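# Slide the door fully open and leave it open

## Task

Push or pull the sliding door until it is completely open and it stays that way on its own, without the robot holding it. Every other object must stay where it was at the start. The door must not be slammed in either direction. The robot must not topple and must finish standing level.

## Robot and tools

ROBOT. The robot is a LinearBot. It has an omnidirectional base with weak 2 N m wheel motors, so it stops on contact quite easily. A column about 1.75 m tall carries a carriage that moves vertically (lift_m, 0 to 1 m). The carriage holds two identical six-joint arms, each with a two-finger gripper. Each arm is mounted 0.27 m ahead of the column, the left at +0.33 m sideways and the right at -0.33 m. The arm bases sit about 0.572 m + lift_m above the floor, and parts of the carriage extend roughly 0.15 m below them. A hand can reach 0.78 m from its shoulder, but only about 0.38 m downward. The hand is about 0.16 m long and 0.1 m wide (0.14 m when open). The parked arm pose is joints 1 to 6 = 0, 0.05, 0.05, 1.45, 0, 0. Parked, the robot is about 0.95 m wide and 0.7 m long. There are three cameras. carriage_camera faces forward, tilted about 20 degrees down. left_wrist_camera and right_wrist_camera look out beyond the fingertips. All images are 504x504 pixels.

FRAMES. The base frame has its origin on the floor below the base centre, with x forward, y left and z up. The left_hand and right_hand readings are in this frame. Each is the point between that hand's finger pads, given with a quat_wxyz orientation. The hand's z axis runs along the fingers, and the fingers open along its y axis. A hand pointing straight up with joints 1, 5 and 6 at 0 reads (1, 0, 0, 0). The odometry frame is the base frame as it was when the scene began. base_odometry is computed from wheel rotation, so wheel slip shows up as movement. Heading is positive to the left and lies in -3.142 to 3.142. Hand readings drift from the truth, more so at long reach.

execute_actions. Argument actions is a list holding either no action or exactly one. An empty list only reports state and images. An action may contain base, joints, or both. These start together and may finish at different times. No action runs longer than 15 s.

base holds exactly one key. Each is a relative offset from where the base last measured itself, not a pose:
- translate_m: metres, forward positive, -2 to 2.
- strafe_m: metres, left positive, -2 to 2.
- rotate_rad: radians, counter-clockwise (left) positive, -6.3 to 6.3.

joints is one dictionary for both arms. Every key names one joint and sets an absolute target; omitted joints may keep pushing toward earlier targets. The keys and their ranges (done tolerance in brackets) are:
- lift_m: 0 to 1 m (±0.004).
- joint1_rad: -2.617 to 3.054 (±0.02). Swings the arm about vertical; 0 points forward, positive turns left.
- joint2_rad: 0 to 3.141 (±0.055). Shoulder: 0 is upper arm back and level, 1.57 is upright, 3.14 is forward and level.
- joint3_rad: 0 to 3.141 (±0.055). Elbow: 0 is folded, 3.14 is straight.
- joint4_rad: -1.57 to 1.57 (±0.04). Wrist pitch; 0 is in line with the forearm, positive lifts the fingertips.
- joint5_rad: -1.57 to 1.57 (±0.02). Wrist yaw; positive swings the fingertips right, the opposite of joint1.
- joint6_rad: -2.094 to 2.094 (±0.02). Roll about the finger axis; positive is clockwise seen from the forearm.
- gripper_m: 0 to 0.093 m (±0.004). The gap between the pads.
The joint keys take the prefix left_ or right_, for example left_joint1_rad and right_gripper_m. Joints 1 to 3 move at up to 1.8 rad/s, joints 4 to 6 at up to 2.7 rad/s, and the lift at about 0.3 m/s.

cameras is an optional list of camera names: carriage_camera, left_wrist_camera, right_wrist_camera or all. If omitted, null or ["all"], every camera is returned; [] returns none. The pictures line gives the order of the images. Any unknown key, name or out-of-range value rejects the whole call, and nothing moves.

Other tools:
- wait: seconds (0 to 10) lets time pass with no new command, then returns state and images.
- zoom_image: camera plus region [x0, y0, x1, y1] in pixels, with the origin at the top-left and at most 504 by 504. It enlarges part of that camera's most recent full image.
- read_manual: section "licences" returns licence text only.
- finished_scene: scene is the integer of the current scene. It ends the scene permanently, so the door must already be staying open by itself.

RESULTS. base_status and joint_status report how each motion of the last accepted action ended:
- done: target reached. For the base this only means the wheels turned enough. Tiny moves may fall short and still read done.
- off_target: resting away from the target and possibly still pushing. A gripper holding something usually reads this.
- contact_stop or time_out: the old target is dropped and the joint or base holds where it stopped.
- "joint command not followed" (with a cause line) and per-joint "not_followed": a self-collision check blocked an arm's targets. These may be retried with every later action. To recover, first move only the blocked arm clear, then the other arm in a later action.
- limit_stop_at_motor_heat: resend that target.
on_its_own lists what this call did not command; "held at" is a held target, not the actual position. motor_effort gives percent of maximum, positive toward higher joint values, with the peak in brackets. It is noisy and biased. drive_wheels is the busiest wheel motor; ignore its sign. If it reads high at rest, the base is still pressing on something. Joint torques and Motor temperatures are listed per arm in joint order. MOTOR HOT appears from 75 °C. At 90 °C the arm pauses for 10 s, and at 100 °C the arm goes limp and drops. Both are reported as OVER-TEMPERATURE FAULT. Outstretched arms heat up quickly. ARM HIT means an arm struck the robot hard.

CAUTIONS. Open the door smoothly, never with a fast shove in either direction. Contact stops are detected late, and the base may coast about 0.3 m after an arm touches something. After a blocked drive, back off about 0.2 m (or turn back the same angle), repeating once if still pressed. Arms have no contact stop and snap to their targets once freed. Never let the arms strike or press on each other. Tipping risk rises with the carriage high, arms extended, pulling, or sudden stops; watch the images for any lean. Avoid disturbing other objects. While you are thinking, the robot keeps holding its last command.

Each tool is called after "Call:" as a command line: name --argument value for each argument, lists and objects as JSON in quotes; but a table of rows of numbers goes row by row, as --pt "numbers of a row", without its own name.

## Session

Call:
execute_actions --actions '[]'

Scene clock: 0.00 s.
Joint torques (N m, as the arm reports them, + toward a larger angle): no reading
Motor temperatures (°C, as the motors report them): left_arm=[17 21 23 21 21 17] | right_arm=[17 19 23 20 20 16]
base_odometry: x=+0.000 y=+0.000 heading=+0.000 (m, m, rad; odometry frame)
base_status: not commanded
joint_positions: lift_m=+0.301 left_joint1_rad=+0.033 left_joint2_rad=+0.061 left_joint3_rad=+0.060 left_joint4_rad=+1.394 left_joint5_rad=-0.033 left_joint6_rad=-0.042 left_gripper_m=+0.094 right_joint1_rad=+0.005 right_joint2_rad=+0.075 right_joint3_rad=+0.021 right_joint4_rad=+1.434 right_joint5_rad=-0.020 right_joint6_rad=+0.036 right_gripper_m=+0.095
joint_status: not commanded
motor_effort: lift_m=+25 drive_wheels=+1 (%)
left_hand: x=+0.3230 y=+0.3290 z=+1.3255 quat_wxyz=(+0.996, -0.020, +0.088, -0.003) (m; base frame)
right_hand: x=+0.3294 y=-0.3181 z=+1.3157 quat_wxyz=(+0.995, -0.009, +0.095, +0.021) (m; base frame)
pictures: carriage_camera, left_wrist_camera, right_wrist_camera
Images, in order (width x height): carriage_camera 504x504, left_wrist_camera 504x504, right_wrist_camera 504x504.

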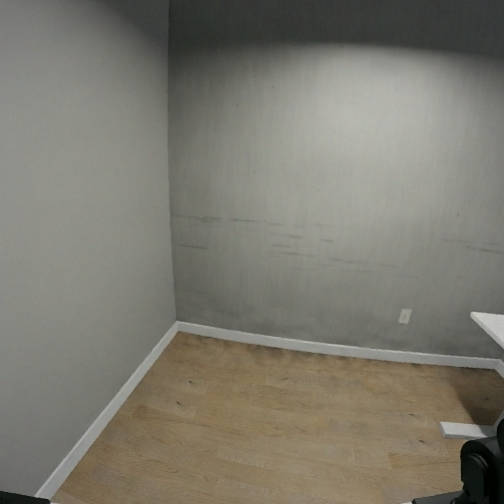

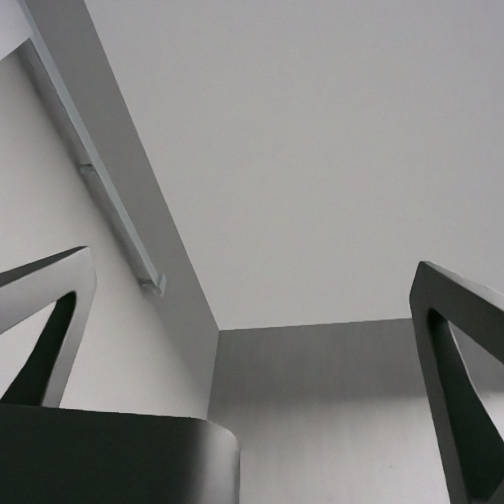

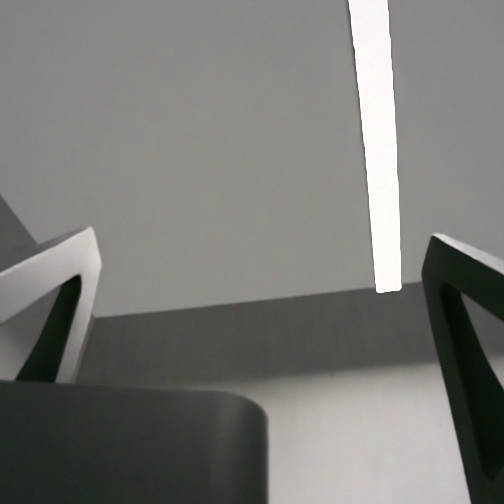

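Call:
execute_actions --actions '[{"base":{"rotate_rad":1.32},"joints":{"lift_m":0.23,"left_joint1_rad":0,"left_joint2_rad":0.8,"left_joint3_rad":0.8,"left_joint4_rad":0,"left_joint5_rad":0,"left_joint6_rad":0,"right_joint1_rad":-0.9}}]'

Scene clock: 6.50 s.
Joint torques (N m, as the arm reports them, + toward a larger angle): left_arm=[-0.56 -0.89 10.33  2.3   0.11  0.08] | right_arm=[ 0.14  3.31  5.57 -0.18  0.    0.12]
Motor temperatures (°C, as the motors report them): left_arm=[17 21 24 22 21 17] | right_arm=[17 19 24 20 20 16]
base_odometry: x=+0.000 y=+0.000 heading=+1.319 (m, m, rad; odometry frame)
base_status: done
joint_positions: lift_m=+0.230 left_joint1_rad=+0.010 left_joint2_rad=+0.799 left_joint3_rad=+0.775 left_joint4_rad=+0.003 left_joint5_rad=-0.006 left_joint6_rad=-0.007 left_gripper_m=+0.094 right_joint1_rad=-0.894 right_joint2_rad=+0.075 right_joint3_rad=+0.021 right_joint4_rad=+1.435 right_joint5_rad=-0.020 right_joint6_rad=+0.036 right_gripper_m=+0.095
joint_status: all done
motor_effort: lift_m=+23(24) drive_wheels=+6(21) (%)
left_hand: x=+0.6065 y=+0.3262 z=+1.1754 quat_wxyz=(+0.700, -0.008, +0.715, +0.003) (m; base frame)
right_hand: x=+0.3130 y=-0.3593 z=+1.2453 quat_wxyz=(+0.906, +0.033, +0.089, -0.413) (m; base frame)
pictures: carriage_camera, left_wrist_camera, right_wrist_camera
Images, in order (width x height): carriage_camera 504x504, left_wrist_camera 504x504, right_wrist_camera 504x504.

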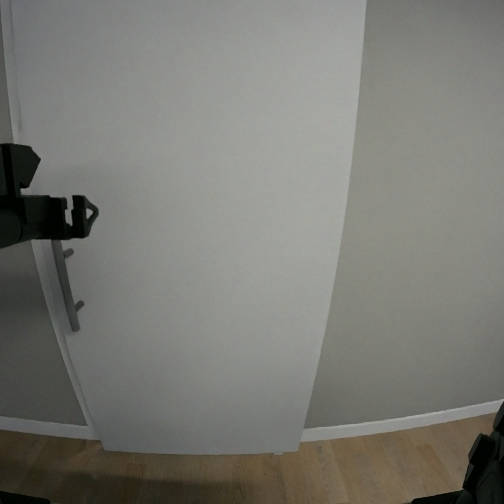

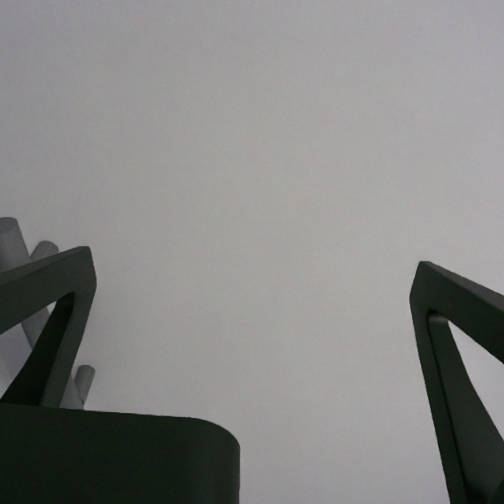

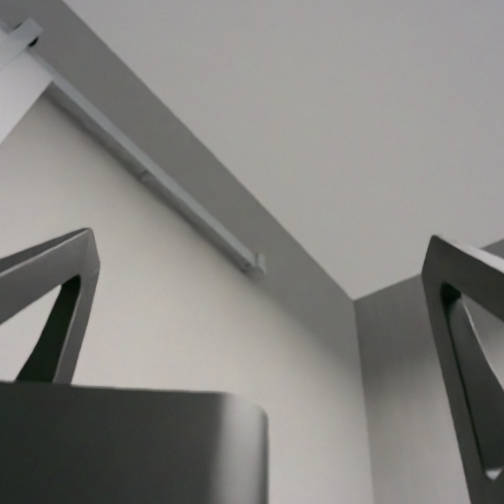

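Call:
execute_actions --actions '[{"base":{"rotate_rad":0.04}}]' --cameras '[]'

Call:
execute_actions --actions '[{"base":{"strafe_m":0.2},"joints":{"lift_m":0}}]' --cameras '["left_wrist_camera"]'

Call:
execute_actions --actions '[{"base":{"translate_m":0.14}}]'

Scene clock: 13.10 s.
Joint torques (N m, as the arm reports them, + toward a larger angle): left_arm=[-0.54 -0.81 10.31  2.26  0.12  0.09] | right_arm=[ 0.1   3.38  5.68 -0.11 -0.01  0.11]
Motor temperatures (°C, as the motors report them): left_arm=[17 21 26 24 21 17] | right_arm=[17 19 25 20 20 16]
base_odometry: x=+0.000 y=+0.000 heading=+1.358 (m, m, rad; odometry frame)
base_status: done
joint_positions: lift_m=+0.230 left_joint1_rad=+0.010 left_joint2_rad=+0.799 left_joint3_rad=+0.775 left_joint4_rad=+0.003 left_joint5_rad=-0.006 left_joint6_rad=-0.007 left_gripper_m=+0.094 right_joint1_rad=-0.894 right_joint2_rad=+0.075 right_joint3_rad=+0.021 right_joint4_rad=+1.435 right_joint5_rad=-0.020 right_joint6_rad=+0.036 right_gripper_m=+0.095
joint_status: not commanded
motor_effort: lift_m=+22(17) drive_wheels=+6(23) (%)
left_hand: x=+0.6065 y=+0.3261 z=+1.1754 quat_wxyz=(+0.700, -0.008, +0.715, +0.003) (m; base frame)
right_hand: x=+0.3130 y=-0.3593 z=+1.2453 quat_wxyz=(+0.906, +0.033, +0.089, -0.413) (m; base frame)
pictures: none
No camera images: the call's "cameras" was empty. Leave "cameras" out to get every camera's image.

Scene clock: 15.27 s.
Joint torques (N m, as the arm reports them, + toward a larger angle): left_arm=[-0.54 -0.84  9.48  2.35  0.13  0.08] | right_arm=[ 0.16  3.38  5.62 -0.1   0.01  0.11]
Motor temperatures (°C, as the motors report them): left_arm=[17 21 26 25 21 17] | right_arm=[17 19 25 20 20 16]
base_odometry: x=-0.196 y=+0.042 heading=+1.359 (m, m, rad; odometry frame)
base_status: done
joint_positions: lift_m=+0.001 left_joint1_rad=+0.010 left_joint2_rad=+0.799 left_joint3_rad=+0.788 left_joint4_rad=-0.003 left_joint5_rad=-0.006 left_joint6_rad=-0.007 left_gripper_m=+0.094 right_joint1_rad=-0.894 right_joint2_rad=+0.075 right_joint3_rad=+0.021 right_joint4_rad=+1.435 right_joint5_rad=-0.021 right_joint6_rad=+0.036 right_gripper_m=+0.095
joint_status: all done
motor_effort: lift_m=+24(25) drive_wheels=-8(18) (%)
left_hand: x=+0.6058 y=+0.3261 z=+0.9511 quat_wxyz=(+0.702, -0.008, +0.712, +0.003) (m; base frame)
right_hand: x=+0.3131 y=-0.3593 z=+1.0160 quat_wxyz=(+0.906, +0.033, +0.089, -0.413) (m; base frame)
pictures: left_wrist_camera
Images, in order (width x height): left_wrist_camera 504x504.

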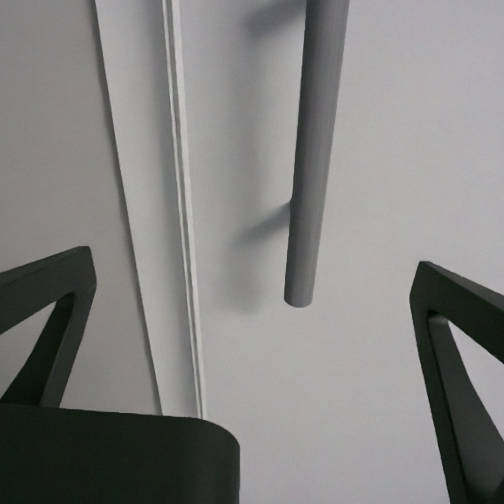

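Scene clock: 17.13 s.
Joint torques (N m, as the arm reports them, + toward a larger angle): left_arm=[-0.55 -0.8   9.4   2.32  0.12  0.08] | right_arm=[ 0.12  3.43  5.74 -0.17  0.    0.11]
Motor temperatures (°C, as the motors report them): left_arm=[17 21 26 25 21 17] | right_arm=[17 20 25 20 20 16]
base_odometry: x=-0.166 y=+0.179 heading=+1.360 (m, m, rad; odometry frame)
base_status: done
joint_positions: lift_m=+0.001 left_joint1_rad=+0.010 left_joint2_rad=+0.799 left_joint3_rad=+0.788 left_joint4_rad=-0.002 left_joint5_rad=-0.006 left_joint6_rad=-0.007 left_gripper_m=+0.094 right_joint1_rad=-0.894 right_joint2_rad=+0.075 right_joint3_rad=+0.021 right_joint4_rad=+1.435 right_joint5_rad=-0.021 right_joint6_rad=+0.036 right_gripper_m=+0.095
joint_status: not commanded
motor_effort: lift_m=+22(21) drive_wheels=-6(15) (%)
left_hand: x=+0.6058 y=+0.3260 z=+0.9514 quat_wxyz=(+0.703, -0.008, +0.712, +0.003) (m; base frame)
right_hand: x=+0.3130 y=-0.3592 z=+1.0160 quat_wxyz=(+0.906, +0.033, +0.089, -0.413) (m; base frame)
pictures: carriage_camera, left_wrist_camera, right_wrist_camera
Images, in order (width x height): carriage_camera 504x504, left_wrist_camera 504x504, right_wrist_camera 504x504.

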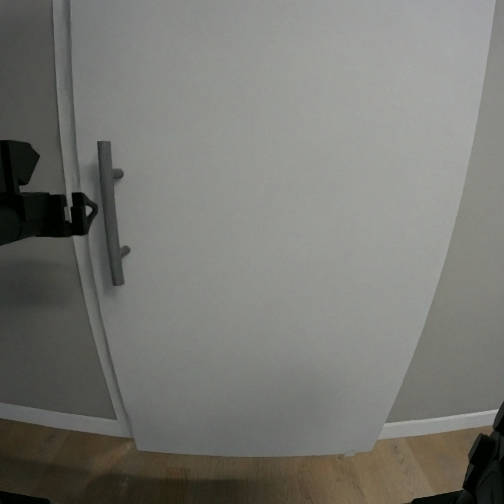

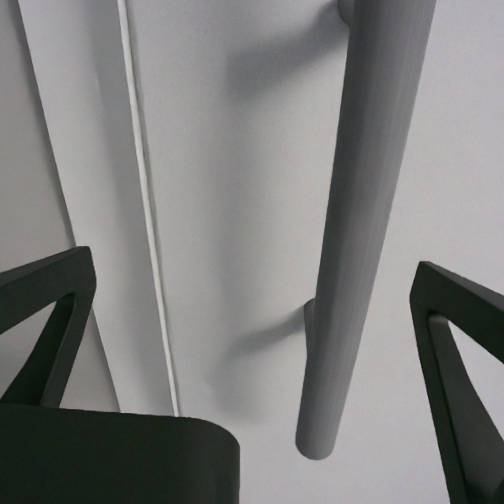

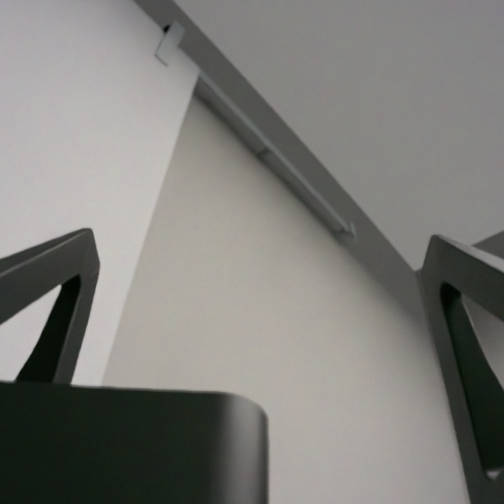

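Call:
execute_actions --actions '[{"base":{"translate_m":0.085},"joints":{"left_joint1_rad":-0.14,"left_joint5_rad":-0.03}}]' --cameras '["left_wrist_camera"]'

Call:
execute_actions --actions '[{"joints":{"left_gripper_m":0.012}}]' --cameras '["left_wrist_camera"]'

Scene clock: 23.43 s.
Joint torques (N m, as the arm reports them, + toward a larger angle): left_arm=[-0.3  -0.87  9.47  2.33  0.05  0.09] | right_arm=[ 0.14  3.36  5.69 -0.12  0.    0.12]
Motor temperatures (°C, as the motors report them): left_arm=[17 21 28 26 20 17] | right_arm=[17 20 26 20 20 16]
base_odometry: x=-0.149 y=+0.262 heading=+1.360 (m, m, rad; odometry frame)
base_status: done
joint_positions: lift_m=+0.001 left_joint1_rad=-0.134 left_joint2_rad=+0.799 left_joint3_rad=+0.788 left_joint4_rad=-0.002 left_joint5_rad=-0.028 left_joint6_rad=-0.007 left_gripper_m=+0.094 right_joint1_rad=-0.894 right_joint2_rad=+0.075 right_joint3_rad=+0.021 right_joint4_rad=+1.436 right_joint5_rad=-0.021 right_joint6_rad=+0.036 right_gripper_m=+0.095
joint_status: all done
motor_effort: lift_m=+23(23) drive_wheels=-7(18) (%)
left_hand: x=+0.6035 y=+0.2830 z=+0.9514 quat_wxyz=(+0.701, +0.035, +0.711, -0.039) (m; base frame)
right_hand: x=+0.3129 y=-0.3591 z=+1.0160 quat_wxyz=(+0.906, +0.033, +0.089, -0.413) (m; base frame)
pictures: left_wrist_camera
Images, in order (width x height): left_wrist_camera 504x504.

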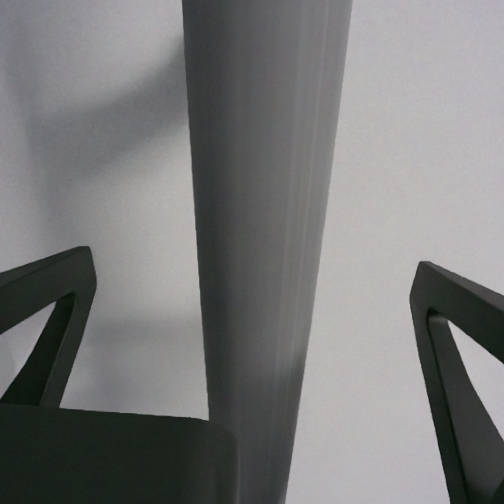

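Scene clock: 24.13 s.
Joint torques (N m, as the arm reports them, + toward a larger angle): left_arm=[-0.12 -0.86  9.37  2.32  0.    0.11] | right_arm=[ 0.27  3.3   5.55 -0.13  0.01  0.12]
Motor temperatures (°C, as the motors report them): left_arm=[17 21 28 26 20 17] | right_arm=[17 20 26 20 20 16]
base_odometry: x=-0.149 y=+0.262 heading=+1.360 (m, m, rad; odometry frame)
base_status: not commanded
joint_positions: lift_m=+0.001 left_joint1_rad=-0.136 left_joint2_rad=+0.799 left_joint3_rad=+0.788 left_joint4_rad=-0.002 left_joint5_rad=-0.022 left_joint6_rad=-0.009 left_gripper_m=+0.023 right_joint1_rad=-0.894 right_joint2_rad=+0.075 right_joint3_rad=+0.021 right_joint4_rad=+1.436 right_joint5_rad=-0.021 right_joint6_rad=+0.036 right_gripper_m=+0.095
joint_status: left_gripper_m off_target (ended at +0.023, target +0.012)
motor_effort: lift_m=+20(19) drive_wheels=-6(6) (%)
left_hand: x=+0.6033 y=+0.2812 z=+0.9514 quat_wxyz=(+0.701, +0.037, +0.711, -0.043) (m; base frame)
right_hand: x=+0.3129 y=-0.3591 z=+1.0160 quat_wxyz=(+0.906, +0.033, +0.089, -0.413) (m; base frame)
pictures: left_wrist_camera
Images, in order (width x height): left_wrist_camera 504x504.

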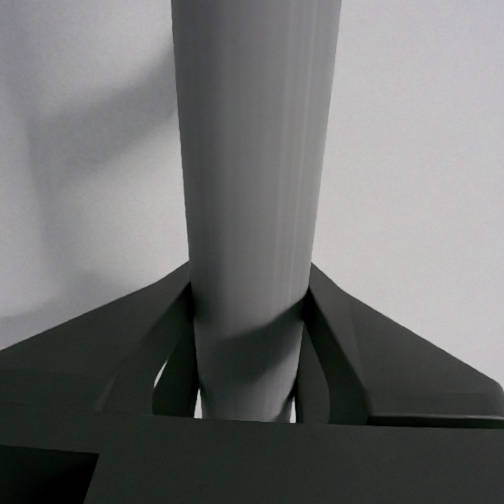

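Call:
execute_actions --actions '[{"base":{"strafe_m":-0.45},"joints":{"left_joint5_rad":0.01}}]'

Scene clock: 30.77 s.
Joint torques (N m, as the arm reports them, + toward a larger angle): left_arm=[ 3.18 -1.73  9.36  2.17 -0.72  0.12] | right_arm=[ 0.13  3.37  5.69 -0.1  -0.01  0.13]
Motor temperatures (°C, as the motors report them): left_arm=[18 21 29 27 21 17] | right_arm=[17 20 26 20 20 16]
base_odometry: x=+0.291 y=+0.169 heading=+1.360 (m, m, rad; odometry frame)
base_status: done
joint_positions: lift_m=+0.001 left_joint1_rad=-0.178 left_joint2_rad=+0.812 left_joint3_rad=+0.788 left_joint4_rad=+0.012 left_joint5_rad=+0.098 left_joint6_rad=-0.010 left_gripper_m=+0.022 right_joint1_rad=-0.894 right_joint2_rad=+0.075 right_joint3_rad=+0.021 right_joint4_rad=+1.435 right_joint5_rad=-0.021 right_joint6_rad=+0.036 right_gripper_m=+0.095
joint_status: left_joint5_rad off_target (ended at +0.098, target +0.010)
motor_effort: lift_m=+23(23) drive_wheels=-9(30) (%)
left_hand: x=+0.5998 y=+0.2468 z=+0.9511 quat_wxyz=(+0.696, +0.094, +0.705, -0.101) (m; base frame)
right_hand: x=+0.3130 y=-0.3592 z=+1.0160 quat_wxyz=(+0.906, +0.033, +0.089, -0.413) (m; base frame)
pictures: carriage_camera, left_wrist_camera, right_wrist_camera
Images, in order (width x height): carriage_camera 504x504, left_wrist_camera 504x504, right_wrist_camera 504x504.

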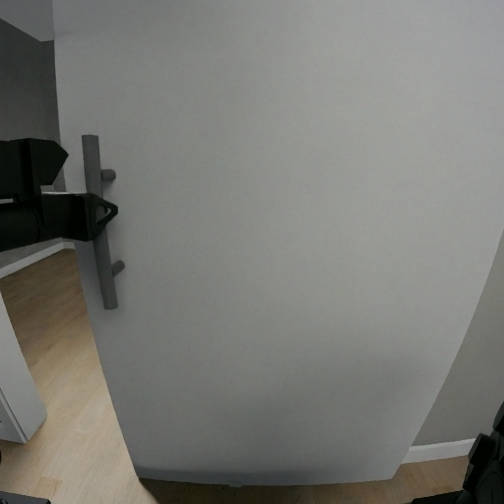

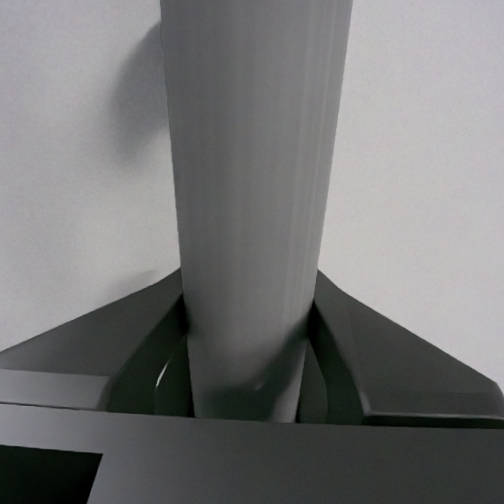

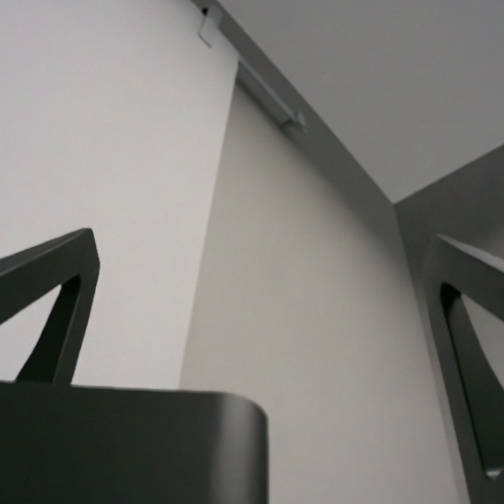

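Call:
execute_actions --actions '[{"base":{"strafe_m":-0.24},"joints":{"left_joint5_rad":-0.02,"right_joint1_rad":-0.6,"right_joint4_rad":1.55}}]'

Call:
execute_actions --actions '[{"base":{"strafe_m":-0.07},"joints":{"left_joint5_rad":0}}]'

Scene clock: 37.07 s.
Joint torques (N m, as the arm reports them, + toward a larger angle): left_arm=[ 2.63 -2.26  9.42  2.1  -0.6   0.13] | right_arm=[ 1.09  3.48  5.43 -0.34  0.01  0.12]
Motor temperatures (°C, as the motors report them): left_arm=[18 21 29 28 22 17] | right_arm=[17 20 27 20 20 16]
base_odometry: x=+0.526 y=+0.118 heading=+1.360 (m, m, rad; odometry frame)
base_status: done
joint_positions: lift_m=+0.001 left_joint1_rad=-0.170 left_joint2_rad=+0.818 left_joint3_rad=+0.788 left_joint4_rad=+0.020 left_joint5_rad=+0.054 left_joint6_rad=-0.012 left_gripper_m=+0.021 right_joint1_rad=-0.606 right_joint2_rad=+0.075 right_joint3_rad=+0.021 right_joint4_rad=+1.549 right_joint5_rad=-0.021 right_joint6_rad=+0.036 right_gripper_m=+0.095
joint_status: left_joint5_rad off_target (ended at +0.054, target -0.020); the others done
motor_effort: lift_m=+20(21) drive_wheels=-8(31) (%)
left_hand: x=+0.6038 y=+0.2566 z=+0.9511 quat_wxyz=(+0.699, +0.075, +0.706, -0.083) (m; base frame)
right_hand: x=+0.2994 y=-0.3321 z=+1.0197 quat_wxyz=(+0.959, +0.002, +0.039, -0.281) (m; base frame)
pictures: carriage_camera, left_wrist_camera, right_wrist_camera
Images, in order (width x height): carriage_camera 504x504, left_wrist_camera 504x504, right_wrist_camera 504x504.

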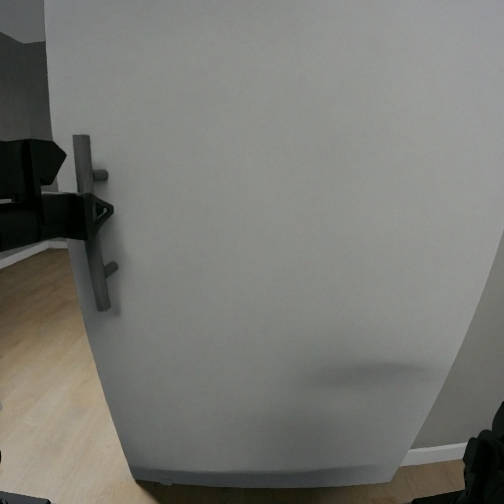

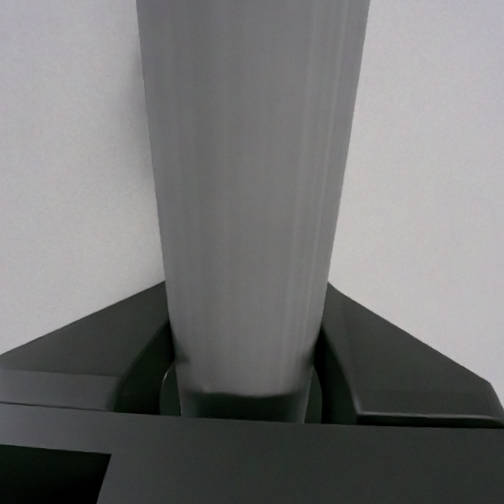

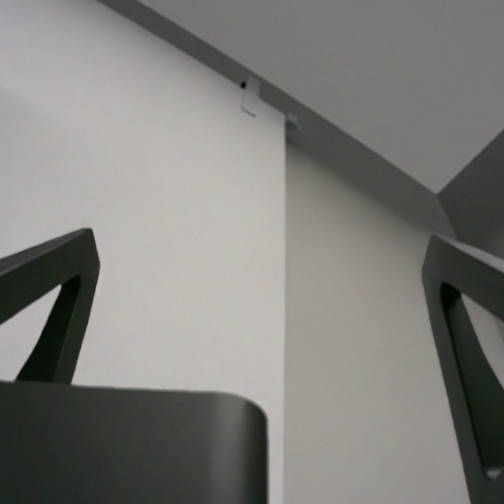

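Scene clock: 38.67 s.
Joint torques (N m, as the arm reports them, + toward a larger angle): left_arm=[-0.98 -1.55  9.4   2.22  0.61  0.16] | right_arm=[ 1.08  3.5   5.59 -0.37  0.04  0.11]
Motor temperatures (°C, as the motors report them): left_arm=[18 21 30 28 22 17] | right_arm=[17 20 27 20 20 16]
base_odometry: x=+0.595 y=+0.104 heading=+1.360 (m, m, rad; odometry frame)
base_status: done
joint_positions: lift_m=+0.001 left_joint1_rad=-0.125 left_joint2_rad=+0.810 left_joint3_rad=+0.788 left_joint4_rad=+0.009 left_joint5_rad=-0.059 left_joint6_rad=-0.015 left_gripper_m=+0.020 right_joint1_rad=-0.606 right_joint2_rad=+0.075 right_joint3_rad=+0.021 right_joint4_rad=+1.549 right_joint5_rad=-0.021 right_joint6_rad=+0.036 right_gripper_m=+0.095
joint_status: left_joint5_rad off_target (ended at -0.059, target +0.000)
motor_effort: lift_m=+22(24) drive_wheels=-4(19) (%)
left_hand: x=+0.6068 y=+0.2908 z=+0.9509 quat_wxyz=(+0.702, +0.018, +0.711, -0.028) (m; base frame)
right_hand: x=+0.2994 y=-0.3321 z=+1.0197 quat_wxyz=(+0.959, +0.002, +0.039, -0.281) (m; base frame)
pictures: carriage_camera, left_wrist_camera, right_wrist_camera
Images, in order (width x height): carriage_camera 504x504, left_wrist_camera 504x504, right_wrist_camera 504x504.

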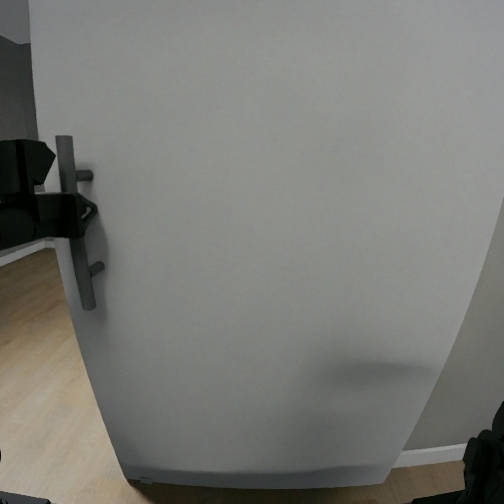

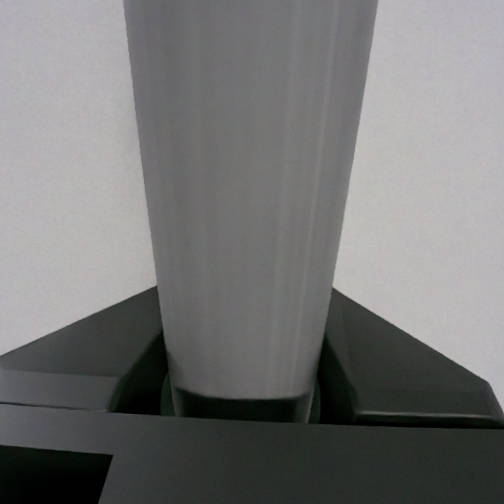

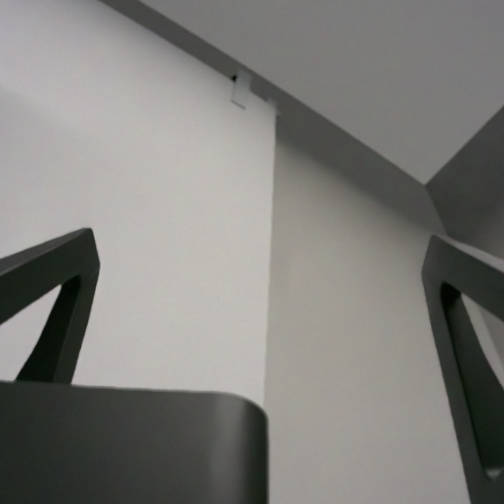

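Call:
execute_actions --actions '[{"base":{"strafe_m":-0.04},"joints":{"left_joint2_rad":0.79}}]' --cameras '[]'

Call:
execute_actions --actions '[{"base":{"strafe_m":-0.025},"joints":{"left_joint2_rad":0.8}}]' --cameras '[]'

Call:
execute_actions --actions '[{"base":{"strafe_m":-0.02},"joints":{"left_joint2_rad":0.79}}]'

Scene clock: 45.93 s.
Joint torques (N m, as the arm reports them, + toward a larger angle): left_arm=[-1.15 -2.09  9.37  2.24  0.71  0.17] | right_arm=[ 1.05  3.46  5.46 -0.38  0.02  0.1 ]
Motor temperatures (°C, as the motors report them): left_arm=[18 21 30 28 22 17] | right_arm=[17 20 27 20 20 16]
base_odometry: x=+0.634 y=+0.096 heading=+1.360 (m, m, rad; odometry frame)
base_status: done
joint_positions: lift_m=+0.001 left_joint1_rad=-0.123 left_joint2_rad=+0.806 left_joint3_rad=+0.788 left_joint4_rad=+0.007 left_joint5_rad=-0.071 left_joint6_rad=-0.016 left_gripper_m=+0.020 right_joint1_rad=-0.606 right_joint2_rad=+0.075 right_joint3_rad=+0.021 right_joint4_rad=+1.549 right_joint5_rad=-0.021 right_joint6_rad=+0.036 right_gripper_m=+0.095
joint_status: all done
motor_effort: lift_m=+19(21) drive_wheels=-4(21) (%)
left_hand: x=+0.6060 y=+0.2936 z=+0.9515 quat_wxyz=(+0.703, +0.013, +0.711, -0.023) (m; base frame)
right_hand: x=+0.2994 y=-0.3321 z=+1.0197 quat_wxyz=(+0.959, +0.002, +0.039, -0.281) (m; base frame)
pictures: none
No camera images: the call's "cameras" was empty. Leave "cameras" out to get every camera's image.

Scene clock: 46.97 s.
Joint torques (N m, as the arm reports them, + toward a larger angle): left_arm=[-2.26 -1.31  9.38  2.27  1.03  0.16] | right_arm=[ 1.16  3.69  5.53 -0.37  0.01  0.09]
Motor temperatures (°C, as the motors report them): left_arm=[18 21 31 28 22 17] | right_arm=[17 20 27 20 20 16]
base_odometry: x=+0.659 y=+0.091 heading=+1.360 (m, m, rad; odometry frame)
base_status: done
joint_positions: lift_m=+0.001 left_joint1_rad=-0.109 left_joint2_rad=+0.806 left_joint3_rad=+0.788 left_joint4_rad=+0.005 left_joint5_rad=-0.107 left_joint6_rad=-0.016 left_gripper_m=+0.020 right_joint1_rad=-0.606 right_joint2_rad=+0.075 right_joint3_rad=+0.021 right_joint4_rad=+1.549 right_joint5_rad=-0.021 right_joint6_rad=+0.036 right_gripper_m=+0.095
joint_status: all done
motor_effort: lift_m=+23(22) drive_wheels=-2(19) (%)
left_hand: x=+0.6065 y=+0.3044 z=+0.9511 quat_wxyz=(+0.703, -0.004, +0.711, -0.006) (m; base frame)
right_hand: x=+0.2994 y=-0.3321 z=+1.0197 quat_wxyz=(+0.959, +0.002, +0.039, -0.281) (m; base frame)
pictures: none
No camera images: the call's "cameras" was empty. Leave "cameras" out to get every camera's image.

Scene clock: 47.83 s.
Joint torques (N m, as the arm reports them, + toward a larger angle): left_arm=[-4.62 -1.99  9.37  2.23  1.66  0.18] | right_arm=[ 1.07  3.51  5.35 -0.36  0.01  0.14]
Motor temperatures (°C, as the motors report them): left_arm=[18 21 31 28 22 17] | right_arm=[17 20 27 20 20 16]
base_odometry: x=+0.678 y=+0.087 heading=+1.361 (m, m, rad; odometry frame)
base_status: done
joint_positions: lift_m=+0.001 left_joint1_rad=-0.080 left_joint2_rad=+0.805 left_joint3_rad=+0.788 left_joint4_rad=+0.007 left_joint5_rad=-0.180 left_joint6_rad=-0.017 left_gripper_m=+0.020 right_joint1_rad=-0.606 right_joint2_rad=+0.075 right_joint3_rad=+0.021 right_joint4_rad=+1.549 right_joint5_rad=-0.021 right_joint6_rad=+0.036 right_gripper_m=+0.095
joint_status: all done
motor_effort: lift_m=+21(24) drive_wheels=+6(23) (%)
left_hand: x=+0.6059 y=+0.3265 z=+0.9518 quat_wxyz=(+0.703, -0.041, +0.709, +0.030) (m; base frame)
right_hand: x=+0.2994 y=-0.3321 z=+1.0197 quat_wxyz=(+0.959, +0.002, +0.039, -0.281) (m; base frame)
pictures: carriage_camera, left_wrist_camera, right_wrist_camera
Images, in order (width x height): carriage_camera 504x504, left_wrist_camera 504x504, right_wrist_camera 504x504.

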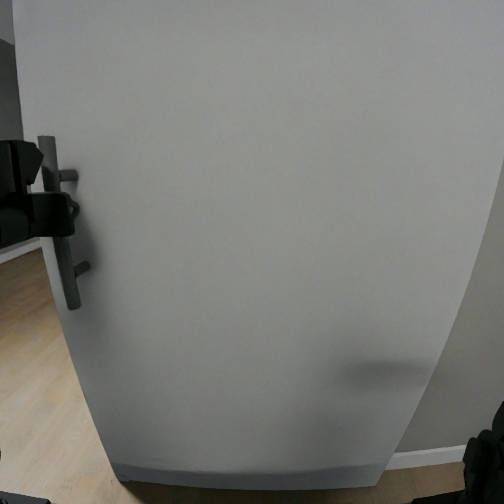

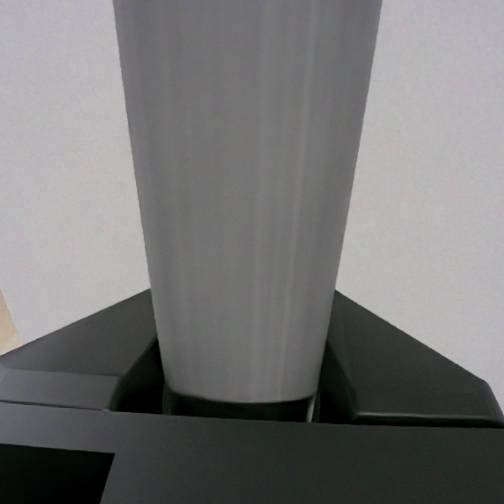

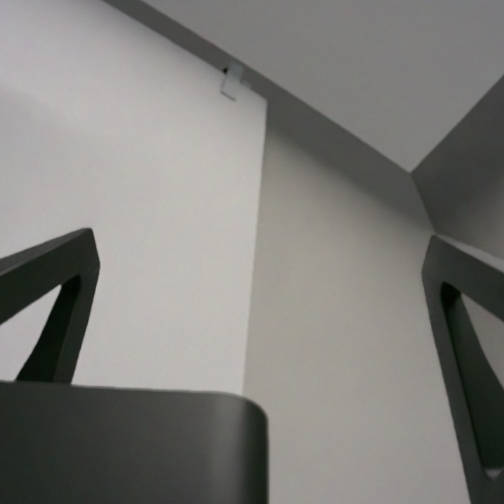

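Call:
execute_actions --actions '[{"joints":{"left_joint1_rad":-0.08,"left_joint5_rad":-0.17,"left_gripper_m":0.093}}]' --cameras '[]'

Call:
execute_actions --actions '[{"base":{"translate_m":-0.1}}]'

Scene clock: 52.87 s.
Joint torques (N m, as the arm reports them, + toward a larger angle): left_arm=[ 0.03 -1.8   9.37  2.25  0.15  0.13] | right_arm=[ 1.12  3.46  5.33 -0.34  0.03  0.13]
Motor temperatures (°C, as the motors report them): left_arm=[18 21 31 29 23 17] | right_arm=[17 20 28 20 20 16]
base_odometry: x=+0.678 y=+0.086 heading=+1.360 (m, m, rad; odometry frame)
base_status: not commanded
joint_positions: lift_m=+0.001 left_joint1_rad=-0.078 left_joint2_rad=+0.803 left_joint3_rad=+0.788 left_joint4_rad=+0.005 left_joint5_rad=-0.179 left_joint6_rad=-0.009 left_gripper_m=+0.093 right_joint1_rad=-0.606 right_joint2_rad=+0.075 right_joint3_rad=+0.021 right_joint4_rad=+1.549 right_joint5_rad=-0.021 right_joint6_rad=+0.036 right_gripper_m=+0.095
joint_status: all done
motor_effort: lift_m=+22(22) drive_wheels=-2(6) (%)
left_hand: x=+0.6054 y=+0.3271 z=+0.9519 quat_wxyz=(+0.703, -0.039, +0.710, +0.033) (m; base frame)
right_hand: x=+0.2994 y=-0.3321 z=+1.0197 quat_wxyz=(+0.959, +0.002, +0.039, -0.281) (m; base frame)
pictures: none
No camera images: the call's "cameras" was empty. Leave "cameras" out to get every camera's image.

Scene clock: 54.50 s.
Joint torques (N m, as the arm reports them, + toward a larger angle): left_arm=[ 0.04 -1.82  9.34  2.26  0.15  0.1 ] | right_arm=[ 1.07  3.64  5.34 -0.34  0.    0.14]
Motor temperatures (°C, as the motors report them): left_arm=[18 21 31 29 23 17] | right_arm=[17 20 28 20 20 16]
base_odometry: x=+0.658 y=-0.011 heading=+1.360 (m, m, rad; odometry frame)
base_status: done
joint_positions: lift_m=+0.001 left_joint1_rad=-0.078 left_joint2_rad=+0.803 left_joint3_rad=+0.788 left_joint4_rad=+0.004 left_joint5_rad=-0.179 left_joint6_rad=-0.009 left_gripper_m=+0.093 right_joint1_rad=-0.606 right_joint2_rad=+0.075 right_joint3_rad=+0.021 right_joint4_rad=+1.549 right_joint5_rad=-0.021 right_joint6_rad=+0.036 right_gripper_m=+0.095
joint_status: not commanded
motor_effort: lift_m=+22(21) drive_wheels=-4(15) (%)
left_hand: x=+0.6054 y=+0.3271 z=+0.9518 quat_wxyz=(+0.703, -0.039, +0.710, +0.033) (m; base frame)
right_hand: x=+0.2994 y=-0.3321 z=+1.0197 quat_wxyz=(+0.959, +0.002, +0.039, -0.281) (m; base frame)
pictures: carriage_camera, left_wrist_camera, right_wrist_camera
Images, in order (width x height): carriage_camera 504x504, left_wrist_camera 504x504, right_wrist_camera 504x504.

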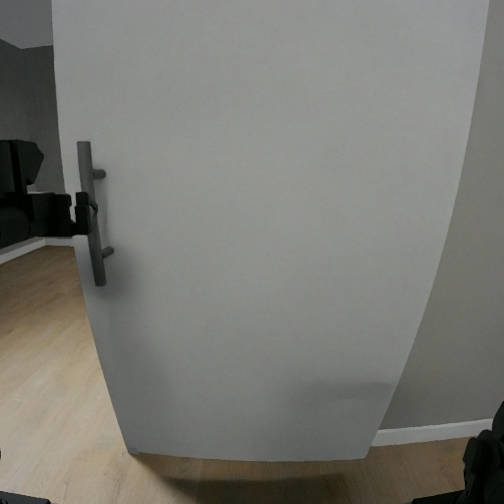

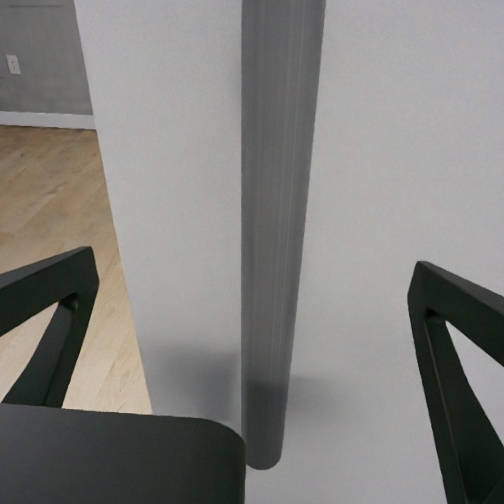

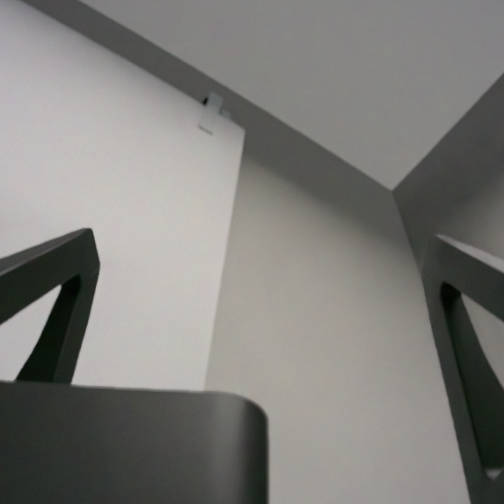

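Call:
finished_scene --scene 2

The scene is finished: the task was done.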